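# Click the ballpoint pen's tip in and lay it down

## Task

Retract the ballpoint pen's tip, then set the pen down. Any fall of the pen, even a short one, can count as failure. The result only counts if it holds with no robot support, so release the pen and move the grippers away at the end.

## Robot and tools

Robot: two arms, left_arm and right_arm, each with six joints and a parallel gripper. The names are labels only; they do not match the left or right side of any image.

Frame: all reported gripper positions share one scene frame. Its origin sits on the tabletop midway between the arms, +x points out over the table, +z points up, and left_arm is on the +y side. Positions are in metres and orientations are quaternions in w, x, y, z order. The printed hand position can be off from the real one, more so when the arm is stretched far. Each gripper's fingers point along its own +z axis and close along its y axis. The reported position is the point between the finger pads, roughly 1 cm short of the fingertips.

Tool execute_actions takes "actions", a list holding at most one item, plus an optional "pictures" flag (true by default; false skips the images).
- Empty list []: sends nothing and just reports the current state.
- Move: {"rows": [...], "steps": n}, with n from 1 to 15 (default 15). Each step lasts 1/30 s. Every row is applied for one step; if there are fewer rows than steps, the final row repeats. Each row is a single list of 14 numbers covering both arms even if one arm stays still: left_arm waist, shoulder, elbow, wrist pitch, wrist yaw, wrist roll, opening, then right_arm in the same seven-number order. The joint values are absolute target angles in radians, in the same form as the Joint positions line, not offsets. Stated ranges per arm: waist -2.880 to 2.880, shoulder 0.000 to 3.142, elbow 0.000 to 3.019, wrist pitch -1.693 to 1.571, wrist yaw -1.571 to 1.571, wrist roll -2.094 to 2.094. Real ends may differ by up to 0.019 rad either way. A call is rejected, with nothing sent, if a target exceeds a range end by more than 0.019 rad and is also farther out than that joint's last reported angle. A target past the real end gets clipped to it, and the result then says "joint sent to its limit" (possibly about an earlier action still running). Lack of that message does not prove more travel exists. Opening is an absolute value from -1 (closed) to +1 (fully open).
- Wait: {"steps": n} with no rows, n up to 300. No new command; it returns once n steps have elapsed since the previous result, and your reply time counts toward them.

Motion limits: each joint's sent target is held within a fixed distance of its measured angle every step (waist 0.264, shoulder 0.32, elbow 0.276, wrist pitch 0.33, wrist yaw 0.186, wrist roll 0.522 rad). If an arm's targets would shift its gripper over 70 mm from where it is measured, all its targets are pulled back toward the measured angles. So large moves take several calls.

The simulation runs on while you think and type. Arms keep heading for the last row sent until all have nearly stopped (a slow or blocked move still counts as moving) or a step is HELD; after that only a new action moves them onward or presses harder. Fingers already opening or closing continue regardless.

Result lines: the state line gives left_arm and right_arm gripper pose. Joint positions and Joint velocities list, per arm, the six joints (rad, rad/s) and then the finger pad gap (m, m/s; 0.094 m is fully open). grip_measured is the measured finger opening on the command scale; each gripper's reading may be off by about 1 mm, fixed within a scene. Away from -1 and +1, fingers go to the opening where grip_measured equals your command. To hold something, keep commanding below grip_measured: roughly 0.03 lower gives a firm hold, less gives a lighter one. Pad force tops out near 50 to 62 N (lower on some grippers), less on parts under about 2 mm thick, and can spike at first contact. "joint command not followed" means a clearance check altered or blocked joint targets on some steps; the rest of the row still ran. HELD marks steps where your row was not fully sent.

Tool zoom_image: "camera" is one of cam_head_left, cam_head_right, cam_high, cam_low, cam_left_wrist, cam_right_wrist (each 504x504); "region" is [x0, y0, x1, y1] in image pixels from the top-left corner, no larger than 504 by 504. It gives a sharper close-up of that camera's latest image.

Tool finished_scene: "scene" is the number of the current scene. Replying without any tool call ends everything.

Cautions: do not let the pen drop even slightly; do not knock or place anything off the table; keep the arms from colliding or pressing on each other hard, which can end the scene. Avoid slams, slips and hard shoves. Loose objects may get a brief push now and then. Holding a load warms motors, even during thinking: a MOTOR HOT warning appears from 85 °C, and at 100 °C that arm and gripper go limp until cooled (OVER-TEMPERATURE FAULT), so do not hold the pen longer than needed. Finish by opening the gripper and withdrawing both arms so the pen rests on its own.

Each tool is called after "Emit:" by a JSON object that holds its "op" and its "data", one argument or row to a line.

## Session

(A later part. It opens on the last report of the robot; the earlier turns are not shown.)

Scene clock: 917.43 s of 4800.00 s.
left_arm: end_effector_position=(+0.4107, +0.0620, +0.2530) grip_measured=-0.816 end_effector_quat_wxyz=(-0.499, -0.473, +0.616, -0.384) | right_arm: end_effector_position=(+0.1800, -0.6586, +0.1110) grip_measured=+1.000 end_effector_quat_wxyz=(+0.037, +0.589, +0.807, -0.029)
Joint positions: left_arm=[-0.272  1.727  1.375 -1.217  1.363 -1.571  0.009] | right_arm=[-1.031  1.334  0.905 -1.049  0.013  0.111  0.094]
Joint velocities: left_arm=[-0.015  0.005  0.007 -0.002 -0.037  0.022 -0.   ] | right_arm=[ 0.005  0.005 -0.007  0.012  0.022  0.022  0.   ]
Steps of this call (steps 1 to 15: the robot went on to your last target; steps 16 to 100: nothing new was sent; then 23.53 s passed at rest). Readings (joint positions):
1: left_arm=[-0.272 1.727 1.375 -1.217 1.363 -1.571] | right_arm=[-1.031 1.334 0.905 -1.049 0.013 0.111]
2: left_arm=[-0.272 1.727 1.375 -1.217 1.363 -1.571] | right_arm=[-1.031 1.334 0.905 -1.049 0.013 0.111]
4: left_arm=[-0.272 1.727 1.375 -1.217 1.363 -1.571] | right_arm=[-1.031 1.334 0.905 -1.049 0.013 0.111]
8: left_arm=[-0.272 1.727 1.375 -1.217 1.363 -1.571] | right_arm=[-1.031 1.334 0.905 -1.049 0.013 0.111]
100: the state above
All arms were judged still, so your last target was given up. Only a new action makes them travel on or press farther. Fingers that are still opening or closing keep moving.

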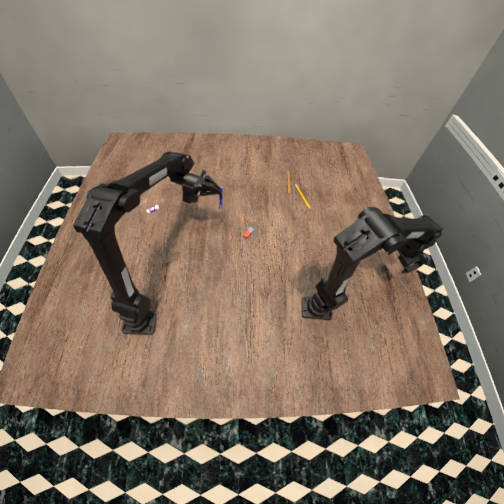

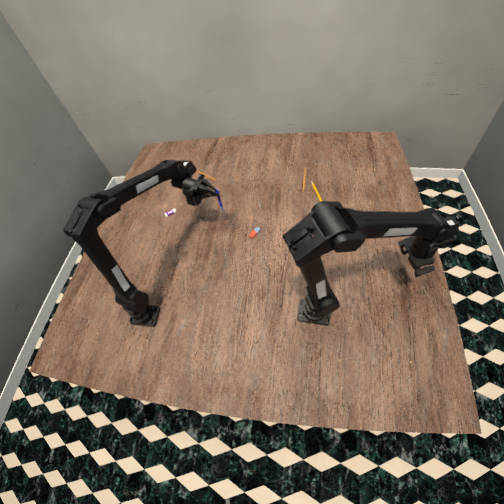

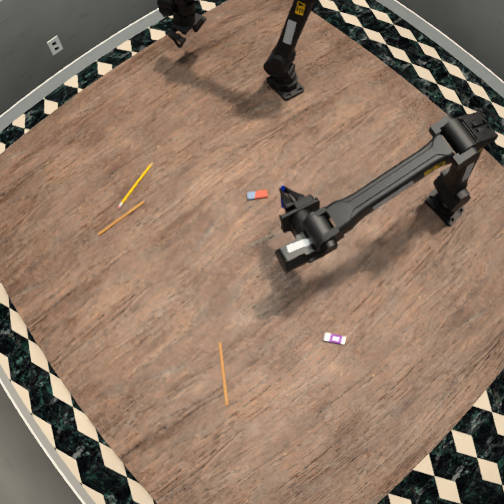

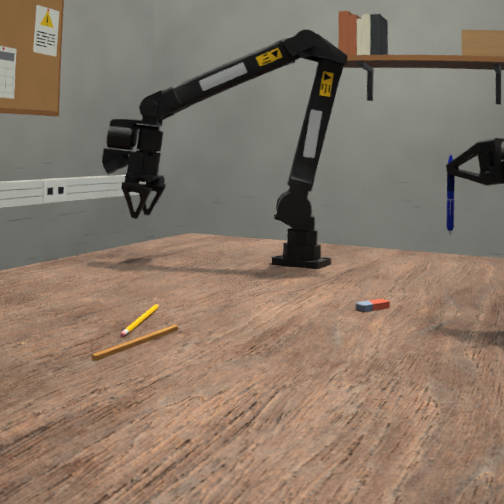

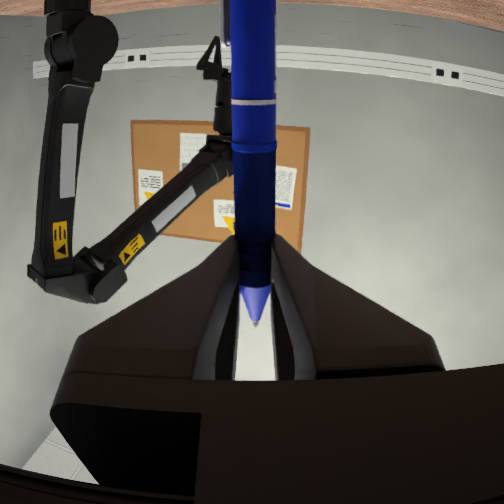

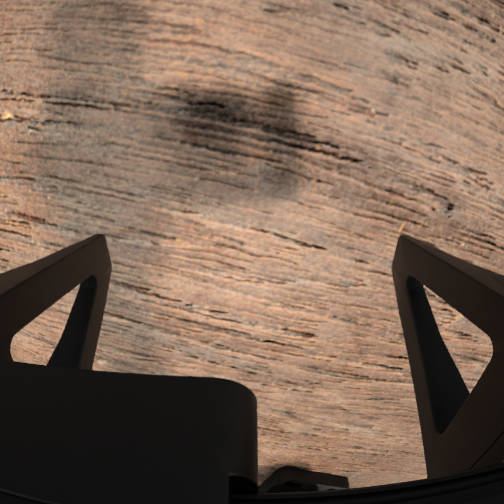

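Emit:
{"op": "execute_actions", "data": {
  "actions": [
    {"rows": [[-0.263,1.757,1.400,-1.224,1.368,-1.579,-0.85,-1.031,1.334,0.905,-1.049,0.013,0.111,1.0],[-0.263,1.760,1.393,-1.216,1.368,-1.579,-0.85,-1.031,1.334,0.905,-1.049,0.013,0.111,1.0],[-0.263,1.765,1.385,-1.205,1.368,-1.579,-0.85,-1.031,1.334,0.905,-1.049,0.013,0.111,1.0],[-0.263,1.771,1.375,-1.191,1.368,-1.579,-0.85,-1.031,1.334,0.905,-1.049,0.013,0.111,1.0],[-0.263,1.778,1.364,-1.175,1.368,-1.579,-0.85,-1.031,1.334,0.905,-1.049,0.013,0.111,1.0],[-0.263,1.786,1.352,-1.157,1.368,-1.579,-0.85,-1.031,1.334,0.905,-1.049,0.013,0.111,1.0],[-0.263,1.795,1.340,-1.137,1.368,-1.579,-0.85,-1.031,1.334,0.905,-1.049,0.013,0.111,1.0],[-0.263,1.805,1.327,-1.115,1.368,-1.579,-0.85,-1.031,1.334,0.905,-1.049,0.013,0.111,1.0],[-0.263,1.815,1.314,-1.092,1.368,-1.579,-0.85,-1.031,1.334,0.905,-1.049,0.013,0.111,1.0],[-0.263,1.826,1.301,-1.068,1.368,-1.579,-0.85,-1.031,1.334,0.905,-1.049,0.013,0.111,1.0],[-0.263,1.837,1.288,-1.044,1.368,-1.579,-0.85,-1.031,1.334,0.905,-1.049,0.013,0.111,1.0],[-0.263,1.847,1.276,-1.021,1.368,-1.579,-0.85,-1.031,1.334,0.905,-1.049,0.013,0.111,1.0],[-0.263,1.856,1.265,-1.000,1.368,-1.579,-0.85,-1.031,1.334,0.905,-1.049,0.013,0.111,1.0],[-0.263,1.864,1.255,-0.981,1.368,-1.579,-0.85,-1.031,1.334,0.905,-1.049,0.013,0.111,1.0],[-0.263,1.871,1.247,-0.964,1.368,-1.579,-0.85,-1.031,1.334,0.905,-1.049,0.013,0.111,1.0]], "steps": 15}
  ],
  "pictures": false
}}

Emit:
{"op": "execute_actions", "data": {
  "actions": [
    {"steps": 20}
  ]
}}

Scene clock: 943.17 s of 4800.00 s.
left_arm: end_effector_position=(+0.4120, +0.0615, +0.1725) grip_measured=-0.816 end_effector_quat_wxyz=(-0.499, -0.471, +0.616, -0.387) | right_arm: end_effector_position=(+0.1800, -0.6586, +0.1110) grip_measured=+1.000 end_effector_quat_wxyz=(+0.037, +0.589, +0.807, -0.029)
Joint positions: left_arm=[-0.272  1.82   1.271 -1.014  1.366 -1.572  0.009] | right_arm=[-1.031  1.334  0.905 -1.049  0.013  0.111  0.094]
Joint velocities: left_arm=[-0.015  0.454 -0.344  0.554  0.037 -0.007  0.   ] | right_arm=[-0.015 -0.015  0.007  0.002  0.007  0.022  0.   ]
Steps of this call (steps 1 to 90: nothing new was sent; then 22.23 s passed at rest; steps 91 to 105: all 15 steps of this action). Readings (joint positions):
91: left_arm=[-0.272 1.727 1.375 -1.217 1.363 -1.571] | right_arm=[-1.031 1.334 0.905 -1.049 0.013 0.111]
92: left_arm=[-0.272 1.727 1.375 -1.217 1.363 -1.572] | right_arm=[-1.031 1.334 0.905 -1.049 0.013 0.111]
94: left_arm=[-0.272 1.728 1.375 -1.215 1.364 -1.572] | right_arm=[-1.031 1.334 0.905 -1.049 0.013 0.111]
98: left_arm=[-0.272 1.741 1.361 -1.163 1.365 -1.572] | right_arm=[-1.031 1.334 0.905 -1.049 0.013 0.111]
105: the state above

Scene clock: 943.83 s of 4800.00 s.
left_arm: end_effector_position=(+0.4076, +0.0627, +0.1381) grip_measured=-0.816 end_effector_quat_wxyz=(-0.509, -0.482, +0.608, -0.373) | right_arm: end_effector_position=(+0.1800, -0.6586, +0.1110) grip_measured=+1.000 end_effector_quat_wxyz=(+0.037, +0.589, +0.807, -0.029)
Joint positions: left_arm=[-0.272  1.871  1.241 -0.977  1.366 -1.572  0.009] | right_arm=[-1.031  1.334  0.905 -1.049  0.013  0.111  0.094]
Joint velocities: left_arm=[-0.015  0.005 -0.002  0.002 -0.051  0.007 -0.   ] | right_arm=[-0.005 -0.005 -0.007  0.002 -0.051  0.022  0.   ]
Steps of this call (steps 1 to 20: the robot went on to your last target). Readings (joint positions):
1: left_arm=[-0.272 1.835 1.260 -0.999 1.366 -1.572] | right_arm=[-1.031 1.334 0.905 -1.049 0.013 0.111]
2: left_arm=[-0.272 1.848 1.252 -0.990 1.366 -1.572] | right_arm=[-1.031 1.334 0.905 -1.049 0.013 0.111]
4: left_arm=[-0.272 1.866 1.243 -0.983 1.366 -1.572] | right_arm=[-1.031 1.334 0.905 -1.049 0.013 0.111]
8: left_arm=[-0.272 1.871 1.241 -0.978 1.366 -1.572] | right_arm=[-1.031 1.334 0.905 -1.049 0.013 0.111]
20: the state above

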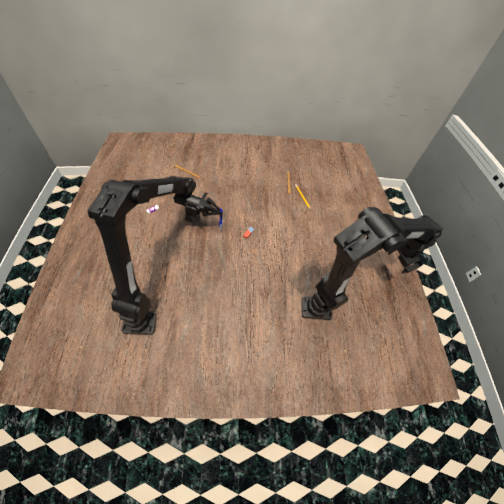

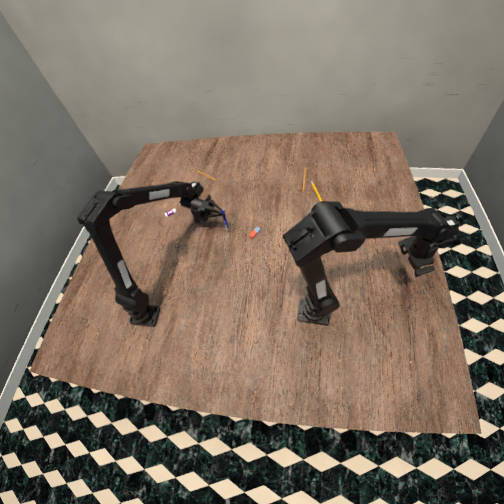

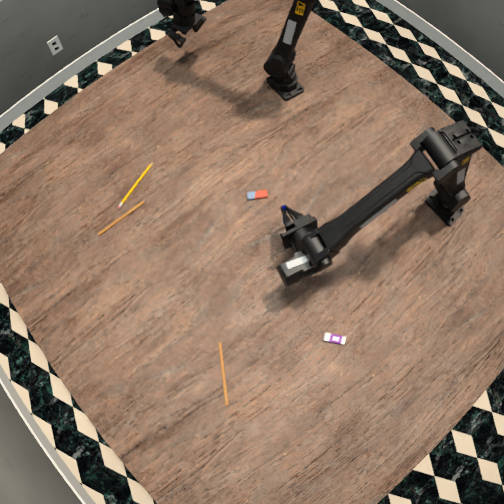

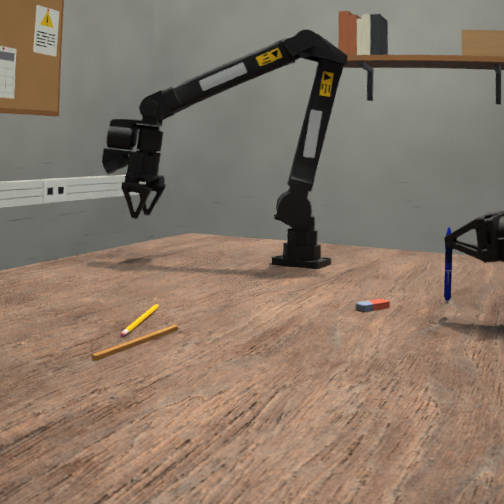

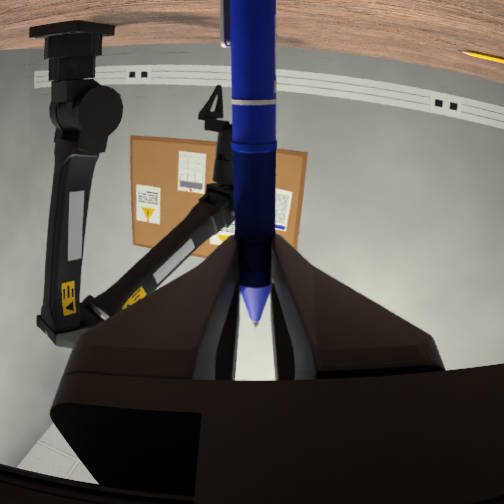

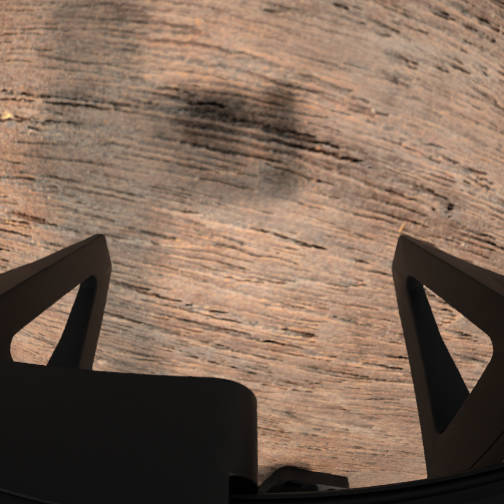

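Emit:
{"op": "zoom_image", "data": {
  "camera": "cam_low",
  "region": [384, 210, 504, 350]
}}

Region (384, 210, 504, 350) of cam_low's 504x504 image, scaled by 3.600, with more detail than that image has; it fills the left 432 columns of this view, and the rest is white.

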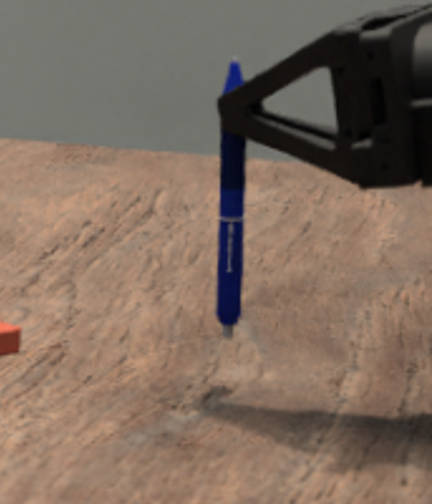

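Emit:
{"op": "execute_actions", "data": {
  "actions": [
    {"rows": [[-0.263,1.875,1.245,-0.955,1.368,-1.579,-0.85,-1.031,1.334,0.905,-1.049,0.013,0.111,1.0],[-0.263,1.879,1.243,-0.945,1.368,-1.579,-0.85,-1.031,1.334,0.905,-1.049,0.013,0.111,1.0],[-0.263,1.883,1.241,-0.935,1.368,-1.579,-0.85,-1.031,1.334,0.905,-1.049,0.013,0.111,1.0],[-0.263,1.887,1.239,-0.925,1.368,-1.579,-0.85,-1.031,1.334,0.905,-1.049,0.013,0.111,1.0],[-0.263,1.891,1.237,-0.915,1.368,-1.579,-0.85,-1.031,1.334,0.905,-1.049,0.013,0.111,1.0],[-0.263,1.895,1.236,-0.905,1.368,-1.579,-0.85,-1.031,1.334,0.905,-1.049,0.013,0.111,1.0],[-0.263,1.899,1.234,-0.895,1.368,-1.579,-0.85,-1.031,1.334,0.905,-1.049,0.013,0.111,1.0],[-0.263,1.903,1.233,-0.887,1.368,-1.579,-0.85,-1.031,1.334,0.905,-1.049,0.013,0.111,1.0],[-0.263,1.905,1.232,-0.882,1.368,-1.579,-0.85,-1.031,1.334,0.905,-1.049,0.013,0.111,1.0]], "steps": 15}
  ],
  "pictures": false
}}

Emit:
{"op": "execute_actions", "data": {
  "actions": [
    {"steps": 12}
  ]
}}

Scene clock: 965.57 s of 4800.00 s.
left_arm: end_effector_position=(+0.4161, +0.0605, +0.1382) grip_measured=-0.816 end_effector_quat_wxyz=(-0.490, -0.462, +0.623, -0.398) | right_arm: end_effector_position=(+0.1800, -0.6586, +0.1110) grip_measured=+1.000 end_effector_quat_wxyz=(+0.037, +0.589, +0.807, -0.029)
Joint positions: left_arm=[-0.272  1.871  1.241 -0.896  1.366 -1.572  0.009] | right_arm=[-1.031  1.334  0.905 -1.049  0.013  0.111  0.094]
Joint velocities: left_arm=[ 0.005  0.015 -0.017  0.017  0.051 -0.066  0.   ] | right_arm=[ 0.005 -0.015  0.002 -0.007  0.051  0.022  0.   ]
Steps of this call (steps 1 to 15: the robot went on to your last target; steps 16 to 100: nothing new was sent; then 17.90 s passed at rest; steps 101 to 115: all 15 steps of this action). Readings (joint positions):
101: left_arm=[-0.272 1.871 1.241 -0.975 1.366 -1.572] | right_arm=[-1.031 1.334 0.905 -1.049 0.013 0.111]
102: left_arm=[-0.272 1.871 1.241 -0.971 1.366 -1.572] | right_arm=[-1.031 1.334 0.905 -1.049 0.013 0.111]
104: left_arm=[-0.272 1.871 1.241 -0.956 1.366 -1.572] | right_arm=[-1.031 1.334 0.905 -1.049 0.013 0.111]
108: left_arm=[-0.272 1.871 1.241 -0.918 1.366 -1.572] | right_arm=[-1.031 1.334 0.905 -1.049 0.013 0.111]
115: the state above

Scene clock: 965.97 s of 4800.00 s.
left_arm: end_effector_position=(+0.4161, +0.0605, +0.1382) grip_measured=-0.816 end_effector_quat_wxyz=(-0.490, -0.462, +0.623, -0.398) | right_arm: end_effector_position=(+0.1800, -0.6586, +0.1110) grip_measured=+1.000 end_effector_quat_wxyz=(+0.037, +0.589, +0.807, -0.029)
Joint positions: left_arm=[-0.272  1.871  1.241 -0.896  1.366 -1.572  0.009] | right_arm=[-1.031  1.334  0.905 -1.049  0.013  0.111  0.094]
Joint velocities: left_arm=[-0.005 -0.005 -0.007 -0.002 -0.037 -0.037  0.001] | right_arm=[-0.015 -0.005 -0.017 -0.012  0.007 -0.066  0.   ]
Steps of this call (steps 1 to 12: the robot went on to your last target). Readings (joint positions):
1: left_arm=[-0.272 1.871 1.241 -0.896 1.366 -1.572] | right_arm=[-1.031 1.334 0.905 -1.049 0.013 0.111]
2: left_arm=[-0.272 1.871 1.241 -0.896 1.366 -1.572] | right_arm=[-1.031 1.334 0.905 -1.049 0.013 0.111]
4: left_arm=[-0.272 1.871 1.241 -0.896 1.366 -1.572] | right_arm=[-1.031 1.334 0.905 -1.049 0.013 0.111]
8: left_arm=[-0.272 1.871 1.241 -0.896 1.366 -1.572] | right_arm=[-1.031 1.334 0.905 -1.049 0.013 0.111]
12: the state above

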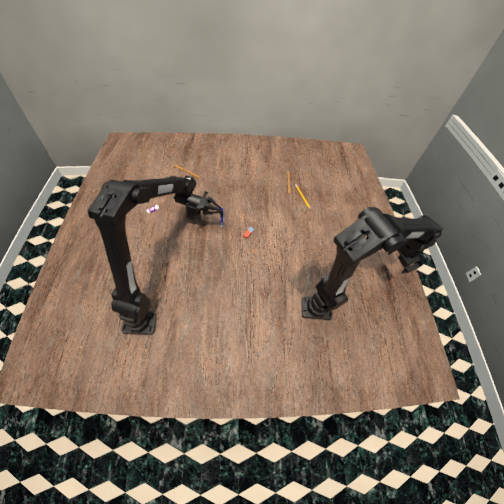

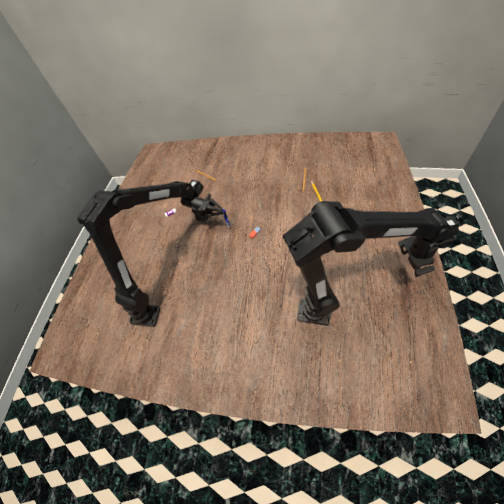

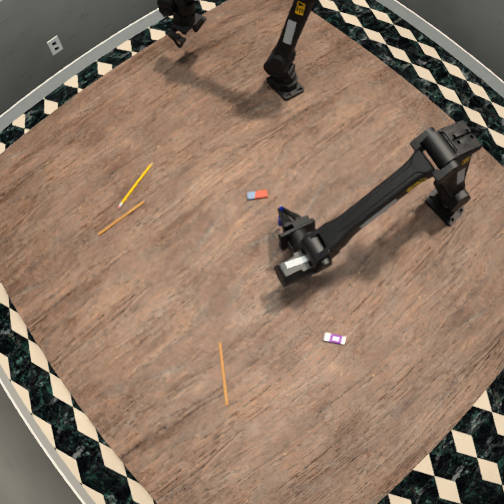

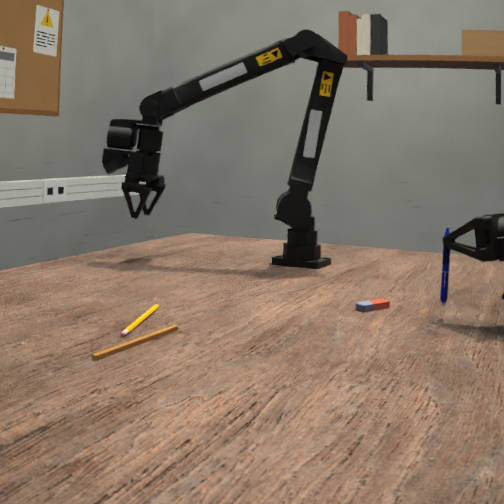

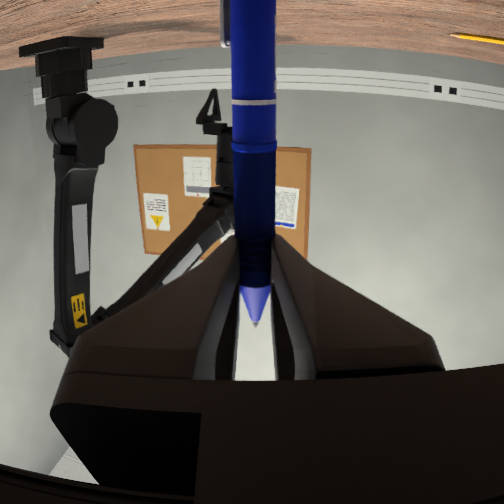

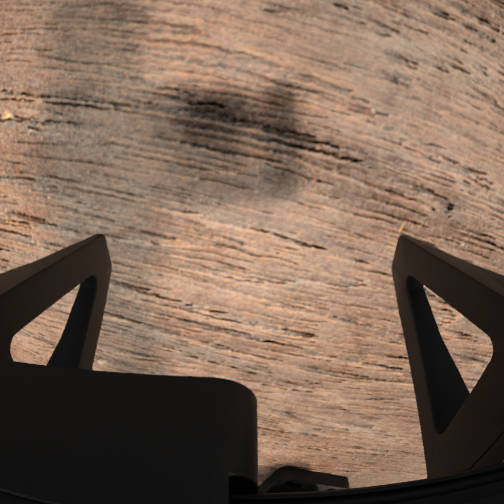

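Emit:
{"op": "execute_actions", "data": {
  "actions": [
    {"rows": [[-0.263,1.895,1.228,-0.882,1.368,-1.579,-0.85,-1.031,1.334,0.905,-1.049,0.013,0.111,1.0],[-0.263,1.895,1.223,-0.882,1.368,-1.579,-0.85,-1.031,1.334,0.905,-1.049,0.013,0.111,1.0],[-0.263,1.895,1.218,-0.881,1.368,-1.579,-0.85,-1.031,1.334,0.905,-1.049,0.013,0.111,1.0],[-0.263,1.895,1.213,-0.880,1.368,-1.579,-0.85,-1.031,1.334,0.905,-1.049,0.013,0.111,1.0],[-0.263,1.895,1.208,-0.879,1.368,-1.579,-0.85,-1.031,1.334,0.905,-1.049,0.013,0.111,1.0],[-0.263,1.895,1.203,-0.878,1.368,-1.579,-0.85,-1.031,1.334,0.905,-1.049,0.013,0.111,1.0],[-0.263,1.895,1.198,-0.877,1.368,-1.579,-0.85,-1.031,1.334,0.905,-1.049,0.013,0.111,1.0],[-0.263,1.895,1.193,-0.876,1.368,-1.579,-0.85,-1.031,1.334,0.905,-1.049,0.013,0.111,1.0],[-0.263,1.895,1.188,-0.875,1.368,-1.579,-0.85,-1.031,1.334,0.905,-1.049,0.013,0.111,1.0],[-0.263,1.895,1.184,-0.875,1.368,-1.579,-0.85,-1.031,1.334,0.905,-1.049,0.013,0.111,1.0],[-0.263,1.895,1.180,-0.875,1.368,-1.579,-0.85,-1.031,1.334,0.905,-1.049,0.013,0.111,1.0],[-0.263,1.895,1.177,-0.875,1.368,-1.579,-0.85,-1.031,1.334,0.905,-1.049,0.013,0.111,1.0]], "steps": 15}
  ],
  "pictures": false
}}

Emit:
{"op": "execute_actions", "data": {
  "actions": [
    {"steps": 12}
  ]
}}

Scene clock: 1006.80 s of 4800.00 s.
left_arm: end_effector_position=(+0.3970, +0.0655, +0.1201) grip_measured=-0.816 end_effector_quat_wxyz=(-0.503, -0.475, +0.613, -0.381) | right_arm: end_effector_position=(+0.1800, -0.6586, +0.1110) grip_measured=+1.000 end_effector_quat_wxyz=(+0.037, +0.589, +0.807, -0.029)
Joint positions: left_arm=[-0.272  1.871  1.181 -0.889  1.366 -1.572  0.009] | right_arm=[-1.031  1.334  0.905 -1.049  0.013  0.111  0.094]
Joint velocities: left_arm=[-0.005 -0.005 -0.022 -0.002 -0.022 -0.037  0.001] | right_arm=[-0.015 -0.015 -0.007 -0.012 -0.037  0.022  0.   ]
Steps of this call (steps 1 to 15: the robot went on to your last target; steps 16 to 100: nothing new was sent; then 37.00 s passed at rest; steps 101 to 115: all 15 steps of this action). Readings (joint positions):
101: left_arm=[-0.272 1.871 1.240 -0.895 1.366 -1.572] | right_arm=[-1.031 1.334 0.905 -1.049 0.013 0.111]
102: left_arm=[-0.272 1.871 1.238 -0.895 1.366 -1.572] | right_arm=[-1.031 1.334 0.905 -1.049 0.013 0.111]
104: left_arm=[-0.272 1.871 1.231 -0.893 1.366 -1.572] | right_arm=[-1.031 1.334 0.905 -1.049 0.013 0.111]
108: left_arm=[-0.272 1.871 1.208 -0.891 1.366 -1.572] | right_arm=[-1.031 1.334 0.905 -1.049 0.013 0.111]
115: the state above

Scene clock: 1007.20 s of 4800.00 s.
left_arm: end_effector_position=(+0.3969, +0.0656, +0.1200) grip_measured=-0.816 end_effector_quat_wxyz=(-0.503, -0.475, +0.613, -0.381) | right_arm: end_effector_position=(+0.1800, -0.6586, +0.1110) grip_measured=+1.000 end_effector_quat_wxyz=(+0.037, +0.589, +0.807, -0.029)
Joint positions: left_arm=[-0.272  1.871  1.181 -0.889  1.366 -1.572  0.009] | right_arm=[-1.031  1.334  0.905 -1.049  0.013  0.111  0.094]
Joint velocities: left_arm=[ 0.015 -0.015  0.012  0.007  0.051  0.022 -0.001] | right_arm=[-0.005 -0.005  0.007  0.012 -0.022 -0.051  0.   ]
Steps of this call (steps 1 to 12: the robot went on to your last target). Readings (joint positions):
1: left_arm=[-0.272 1.871 1.181 -0.889 1.366 -1.572] | right_arm=[-1.031 1.334 0.905 -1.049 0.013 0.111]
2: left_arm=[-0.272 1.871 1.181 -0.889 1.366 -1.572] | right_arm=[-1.031 1.334 0.905 -1.049 0.013 0.111]
4: left_arm=[-0.272 1.871 1.181 -0.889 1.366 -1.572] | right_arm=[-1.031 1.334 0.905 -1.049 0.013 0.111]
8: left_arm=[-0.272 1.871 1.181 -0.889 1.366 -1.572] | right_arm=[-1.031 1.334 0.905 -1.049 0.013 0.111]
12: the state above

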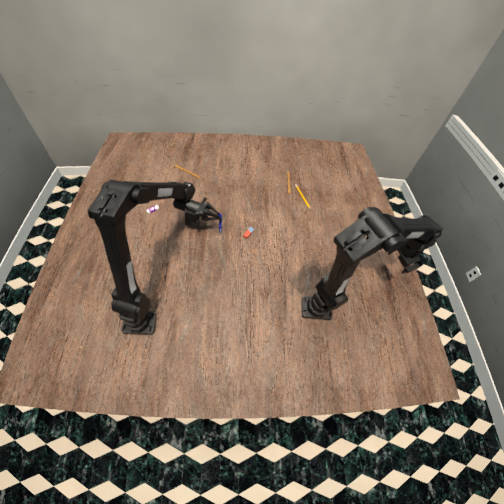

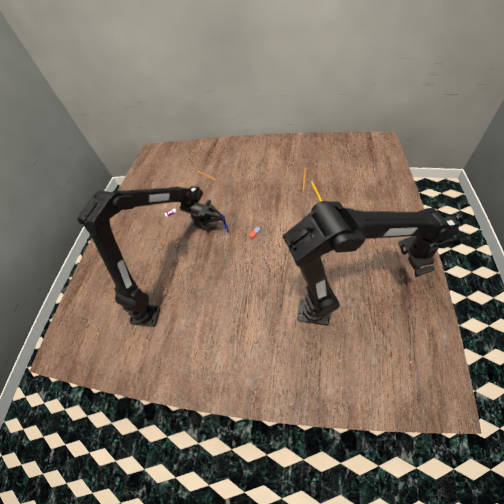

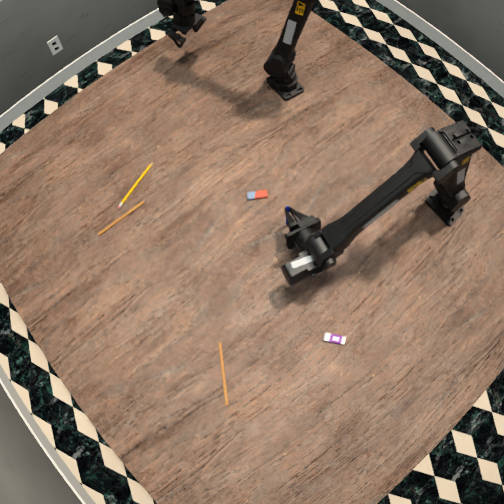

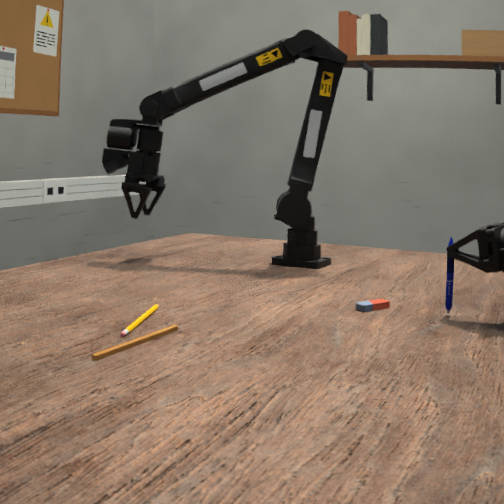

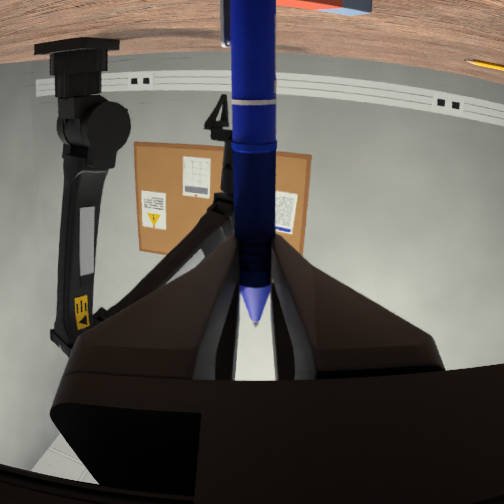

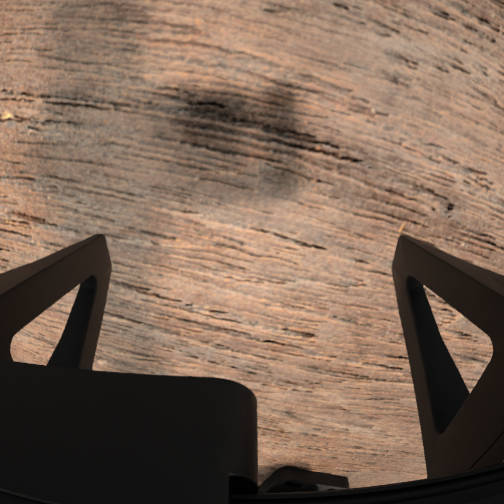

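Emit:
{"op": "zoom_image", "data": {
  "camera": "cam_low",
  "region": [404, 230, 504, 340]
}}

Region (404, 230, 504, 340) of cam_low's 504x504 image, scaled by 4.582, with more detail than that image has; it fills the left 458 columns of this view, and the rest is white.

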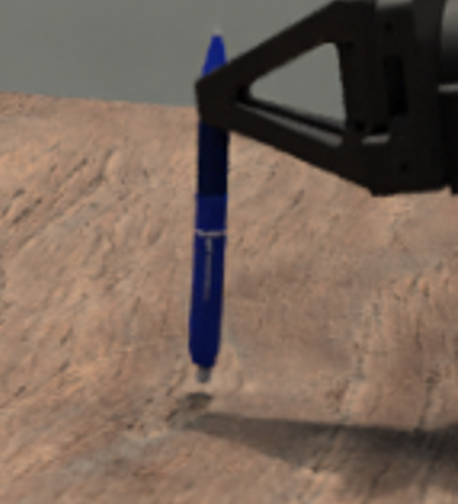

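Emit:
{"op": "execute_actions", "data": {
  "actions": [
    {"rows": [[-0.263,1.895,1.175,-0.873,1.368,-1.579,-0.85,-1.031,1.334,0.905,-1.049,0.013,0.111,1.0],[-0.263,1.895,1.173,-0.871,1.368,-1.579,-0.85,-1.031,1.334,0.905,-1.049,0.013,0.111,1.0],[-0.263,1.895,1.171,-0.869,1.368,-1.579,-0.85,-1.031,1.334,0.905,-1.049,0.013,0.111,1.0],[-0.263,1.895,1.169,-0.867,1.368,-1.579,-0.85,-1.031,1.334,0.905,-1.049,0.013,0.111,1.0],[-0.263,1.895,1.167,-0.865,1.368,-1.579,-0.85,-1.031,1.334,0.905,-1.049,0.013,0.111,1.0],[-0.263,1.895,1.165,-0.863,1.368,-1.579,-0.85,-1.031,1.334,0.905,-1.049,0.013,0.111,1.0],[-0.263,1.895,1.163,-0.861,1.368,-1.579,-0.85,-1.031,1.334,0.905,-1.049,0.013,0.111,1.0],[-0.263,1.895,1.162,-0.861,1.368,-1.579,-0.85,-1.031,1.334,0.905,-1.049,0.013,0.111,1.0]], "steps": 15}
  ]
}}

Emit:
{"op": "zoom_image", "data": {
  "camera": "cam_low",
  "region": [404, 230, 504, 340]
}}

Scene clock: 1032.97 s of 4800.00 s.
left_arm: end_effector_position=(+0.3938, +0.0664, +0.1161) grip_measured=-0.816 end_effector_quat_wxyz=(-0.503, -0.475, +0.613, -0.382) | right_arm: end_effector_position=(+0.1800, -0.6586, +0.1110) grip_measured=+1.000 end_effector_quat_wxyz=(+0.037, +0.589, +0.807, -0.029)
Joint positions: left_arm=[-0.272  1.871  1.167 -0.875  1.366 -1.572  0.009] | right_arm=[-1.031  1.334  0.905 -1.049  0.013  0.111  0.094]
Joint velocities: left_arm=[ 0.005  0.005 -0.002 -0.012  0.022 -0.007  0.001] | right_arm=[-0.005 -0.024  0.002 -0.022  0.007  0.066  0.   ]
Steps of this call (steps 1 to 15: the robot went on to your last target; steps 16 to 100: nothing new was sent; then 21.93 s passed at rest; steps 101 to 115: all 15 steps of this action). Readings (joint positions):
101: left_arm=[-0.272 1.871 1.181 -0.889 1.366 -1.572] | right_arm=[-1.031 1.334 0.905 -1.049 0.013 0.111]
102: left_arm=[-0.272 1.871 1.181 -0.887 1.366 -1.572] | right_arm=[-1.031 1.334 0.905 -1.049 0.013 0.111]
104: left_arm=[-0.272 1.871 1.180 -0.884 1.366 -1.572] | right_arm=[-1.031 1.334 0.905 -1.049 0.013 0.111]
108: left_arm=[-0.272 1.871 1.172 -0.876 1.366 -1.572] | right_arm=[-1.031 1.334 0.905 -1.049 0.013 0.111]
115: the state above

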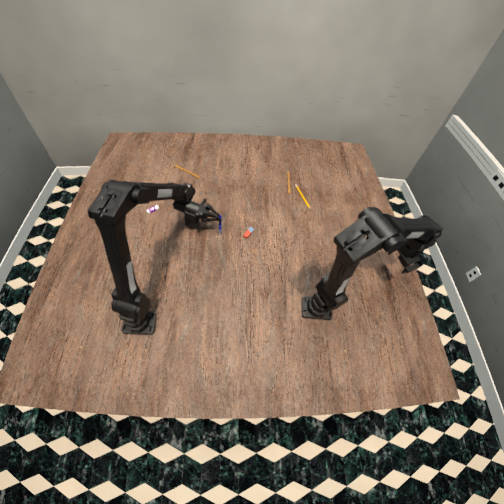

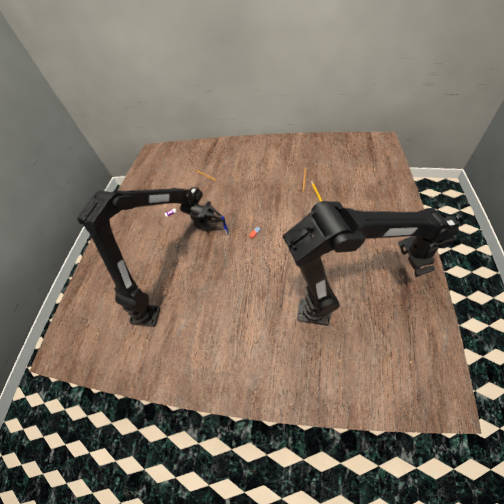

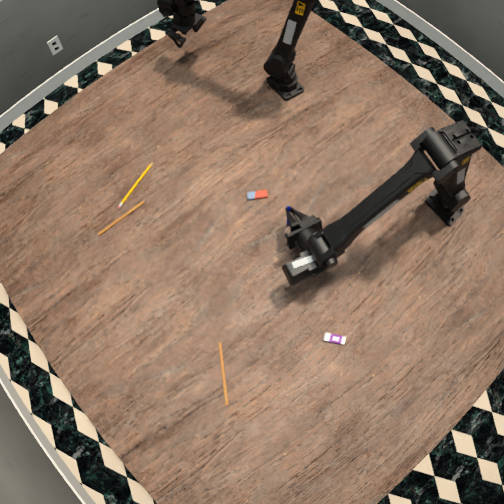

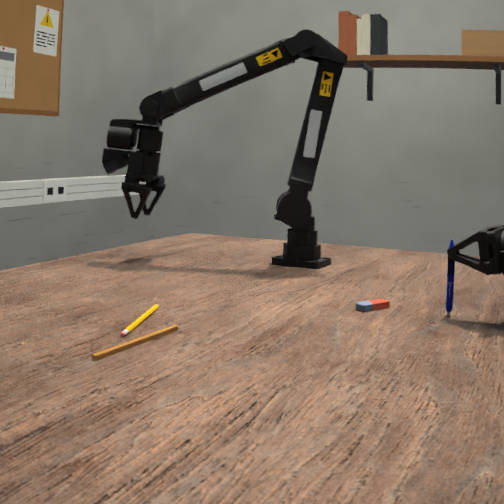

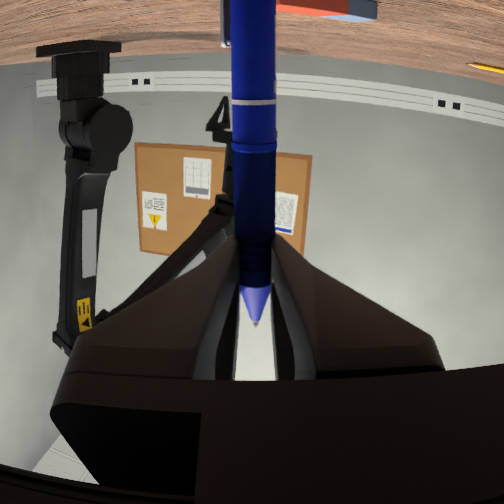

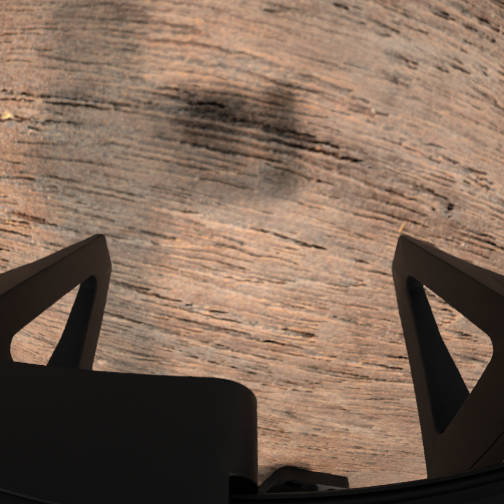

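Region (404, 230, 504, 340) of cam_low's 504x504 image, scaled by 4.582, with more detail than that image has; it fills the left 458 columns of this view, and the rest is white.

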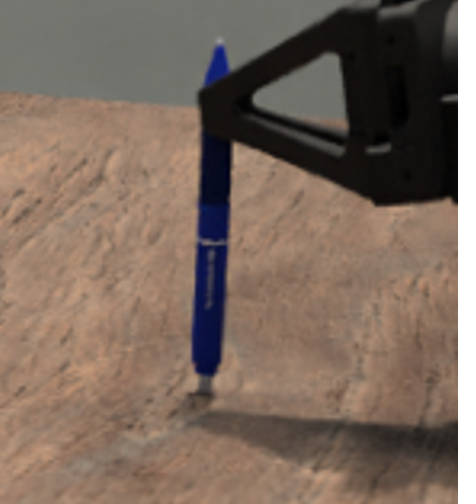

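Emit:
{"op": "execute_actions", "data": {
  "actions": [
    {"rows": [[-0.263,1.895,1.160,-0.858,1.368,-1.579,-0.85,-1.031,1.334,0.905,-1.049,0.013,0.111,1.0],[-0.263,1.895,1.1585,-0.855,1.368,-1.579,-0.85,-1.031,1.334,0.905,-1.049,0.013,0.111,1.0],[-0.263,1.895,1.157,-0.852,1.368,-1.579,-0.85,-1.031,1.334,0.905,-1.049,0.013,0.111,1.0],[-0.263,1.895,1.1555,-0.849,1.368,-1.579,-0.85,-1.031,1.334,0.905,-1.049,0.013,0.111,1.0],[-0.263,1.895,1.154,-0.846,1.368,-1.579,-0.85,-1.031,1.334,0.905,-1.049,0.013,0.111,1.0],[-0.263,1.895,1.1525,-0.843,1.368,-1.579,-0.85,-1.031,1.334,0.905,-1.049,0.013,0.111,1.0],[-0.263,1.895,1.151,-0.840,1.368,-1.579,-0.85,-1.031,1.334,0.905,-1.049,0.013,0.111,1.0],[-0.263,1.895,1.150,-0.838,1.368,-1.579,-0.85,-1.031,1.334,0.905,-1.049,0.013,0.111,1.0]], "steps": 15}
  ]
}}

Emit:
{"op": "zoom_image", "data": {
  "camera": "cam_low",
  "region": [404, 230, 504, 340]
}}

Scene clock: 1048.23 s of 4800.00 s.
left_arm: end_effector_position=(+0.3934, +0.0663, +0.1146) grip_measured=-0.816 end_effector_quat_wxyz=(-0.501, -0.471, +0.614, -0.386) | right_arm: end_effector_position=(+0.1800, -0.6586, +0.1110) grip_measured=+1.000 end_effector_quat_wxyz=(+0.037, +0.589, +0.807, -0.029)
Joint positions: left_arm=[-0.272  1.871  1.16  -0.854  1.37  -1.574  0.009] | right_arm=[-1.031  1.334  0.905 -1.049  0.013  0.111  0.094]
Joint velocities: left_arm=[ 0.005 -0.005 -0.007 -0.007  0.066 -0.081  0.   ] | right_arm=[ 0.005 -0.005 -0.002 -0.012  0.022 -0.007  0.   ]
Steps of this call (steps 1 to 15: the robot went on to your last target; steps 16 to 100: nothing new was sent; then 11.43 s passed at rest; steps 101 to 115: all 15 steps of this action). Readings (joint positions):
101: left_arm=[-0.272 1.871 1.167 -0.875 1.366 -1.572] | right_arm=[-1.031 1.334 0.905 -1.049 0.013 0.111]
102: left_arm=[-0.272 1.871 1.167 -0.873 1.366 -1.572] | right_arm=[-1.031 1.334 0.905 -1.049 0.013 0.111]
104: left_arm=[-0.272 1.871 1.166 -0.867 1.366 -1.572] | right_arm=[-1.031 1.334 0.905 -1.049 0.013 0.111]
108: left_arm=[-0.272 1.871 1.161 -0.857 1.369 -1.573] | right_arm=[-1.031 1.334 0.905 -1.049 0.013 0.111]
115: the state above

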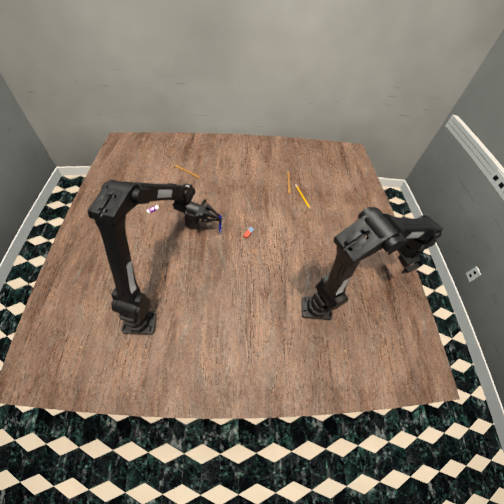

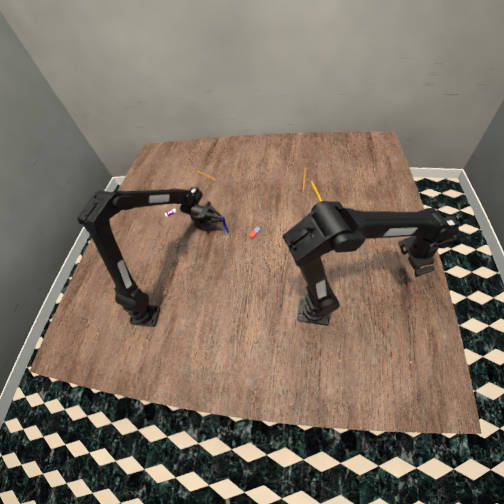

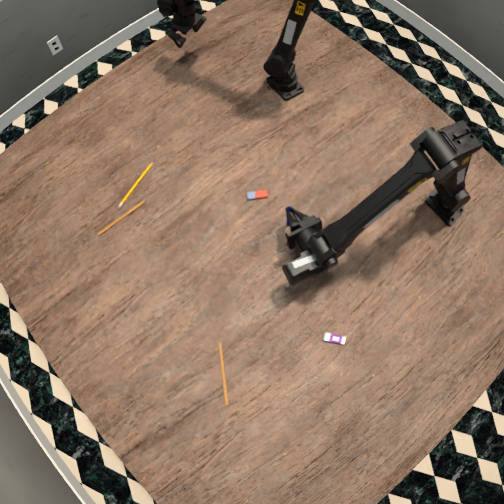

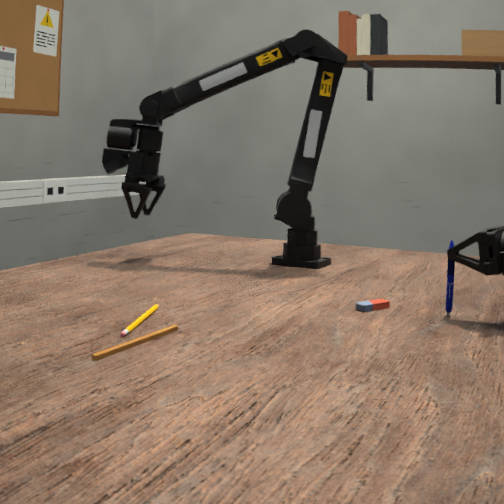

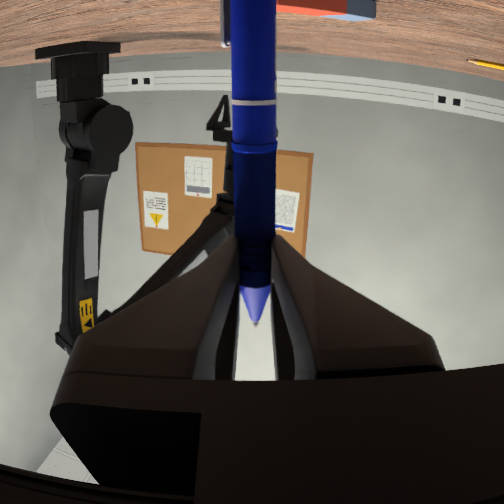

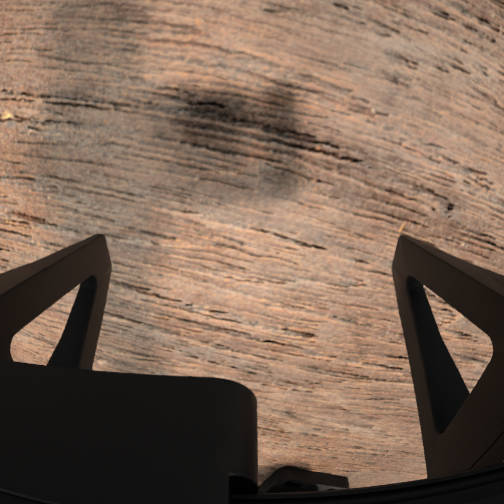

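Region (404, 230, 504, 340) of cam_low's 504x504 image, scaled by 4.582, with more detail than that image has; it fills the left 458 columns of this view, and the rest is white.

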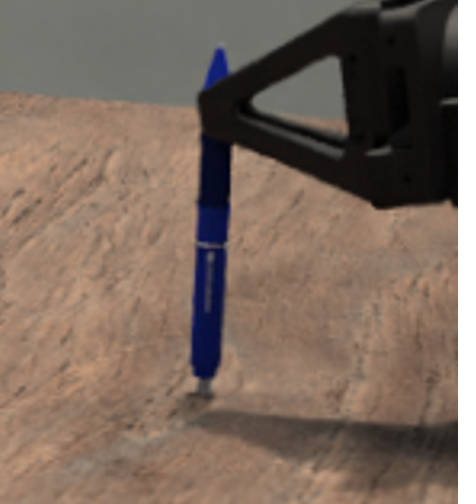

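Emit:
{"op": "execute_actions", "data": {
  "actions": [
    {"rows": [[-0.263,1.895,1.1485,-0.836,1.367,-1.579,-0.85,-1.031,1.334,0.905,-1.049,0.013,0.111,1.0],[-0.263,1.895,1.147,-0.834,1.366,-1.579,-0.85,-1.031,1.334,0.905,-1.049,0.013,0.111,1.0],[-0.263,1.895,1.1455,-0.832,1.365,-1.579,-0.85,-1.031,1.334,0.905,-1.049,0.013,0.111,1.0],[-0.263,1.895,1.144,-0.830,1.364,-1.579,-0.85,-1.031,1.334,0.905,-1.049,0.013,0.111,1.0],[-0.263,1.895,1.1425,-0.828,1.363,-1.579,-0.85,-1.031,1.334,0.905,-1.049,0.013,0.111,1.0],[-0.263,1.895,1.141,-0.826,1.362,-1.579,-0.85,-1.031,1.334,0.905,-1.049,0.013,0.111,1.0],[-0.263,1.895,1.1395,-0.824,1.361,-1.579,-0.85,-1.031,1.334,0.905,-1.049,0.013,0.111,1.0],[-0.263,1.895,1.138,-0.822,1.360,-1.579,-0.85,-1.031,1.334,0.905,-1.049,0.013,0.111,1.0]], "steps": 15}
  ]
}}

Emit:
{"op": "zoom_image", "data": {
  "camera": "cam_low",
  "region": [404, 230, 504, 340]
}}

Scene clock: 1062.97 s of 4800.00 s.
left_arm: end_effector_position=(+0.3924, +0.0666, +0.1122) grip_measured=-0.816 end_effector_quat_wxyz=(-0.499, -0.469, +0.616, -0.389) | right_arm: end_effector_position=(+0.1800, -0.6586, +0.1110) grip_measured=+1.000 end_effector_quat_wxyz=(+0.037, +0.589, +0.807, -0.029)
Joint positions: left_arm=[-0.272  1.871  1.151 -0.835  1.37  -1.575  0.009] | right_arm=[-1.031  1.334  0.905 -1.049  0.013  0.111  0.094]
Joint velocities: left_arm=[-0.015 -0.015 -0.012  0.002 -0.022  0.037 -0.   ] | right_arm=[-0.015 -0.015 -0.002 -0.002  0.022  0.022  0.   ]
Steps of this call (steps 1 to 15: the robot went on to your last target; steps 16 to 100: nothing new was sent; then 10.90 s passed at rest; steps 101 to 115: all 15 steps of this action). Readings (joint positions):
101: left_arm=[-0.272 1.871 1.160 -0.854 1.370 -1.575] | right_arm=[-1.031 1.334 0.905 -1.049 0.013 0.111]
102: left_arm=[-0.272 1.871 1.160 -0.853 1.370 -1.575] | right_arm=[-1.031 1.334 0.905 -1.049 0.013 0.111]
104: left_arm=[-0.272 1.871 1.158 -0.849 1.370 -1.575] | right_arm=[-1.031 1.334 0.905 -1.049 0.013 0.111]
108: left_arm=[-0.272 1.871 1.153 -0.839 1.370 -1.575] | right_arm=[-1.031 1.334 0.905 -1.049 0.013 0.111]
115: the state above

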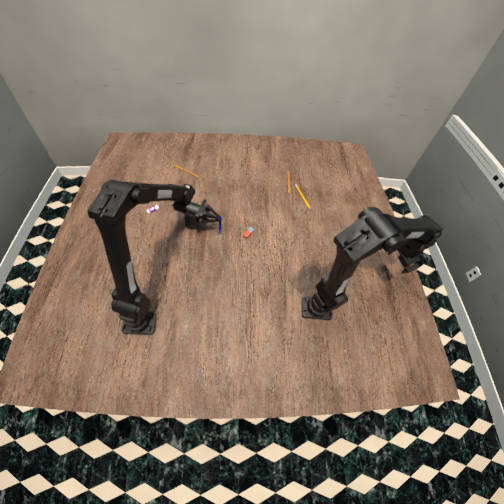

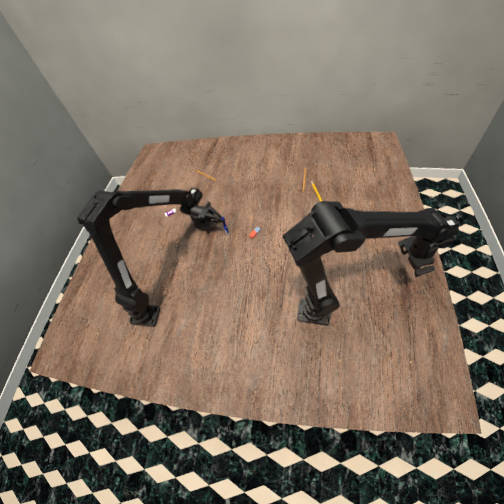

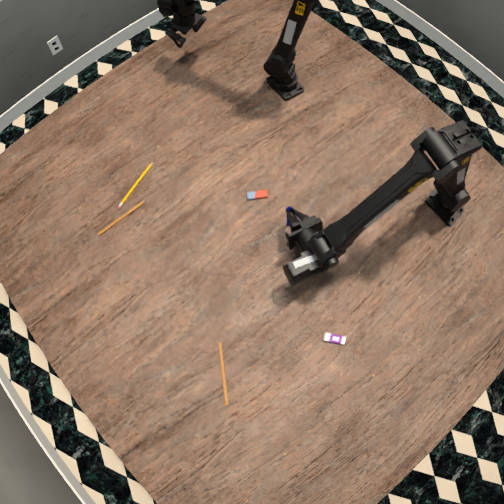

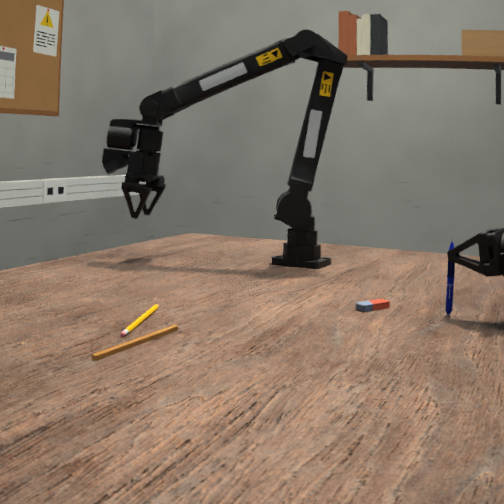

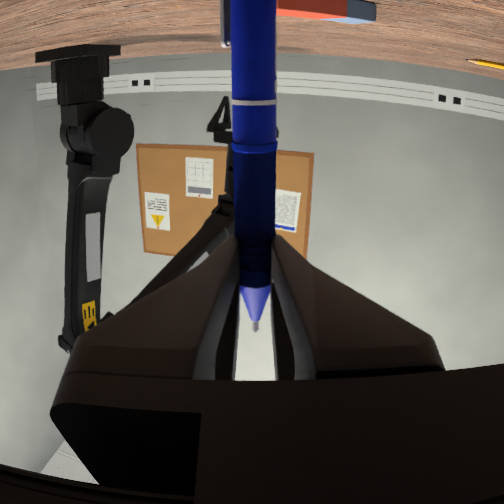

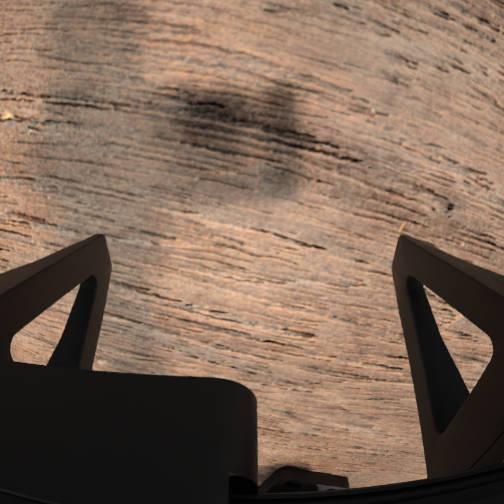

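Region (404, 230, 504, 340) of cam_low's 504x504 image, scaled by 4.582, with more detail than that image has; it fills the left 458 columns of this view, and the rest is white.

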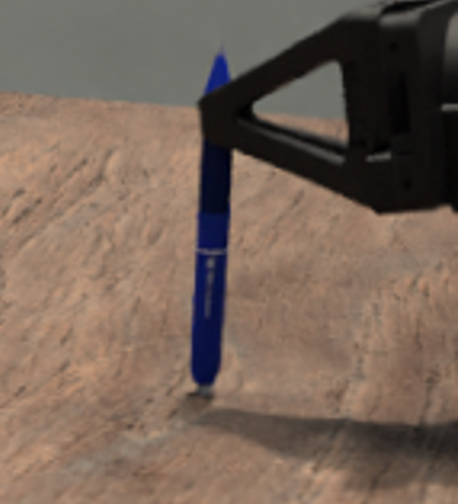

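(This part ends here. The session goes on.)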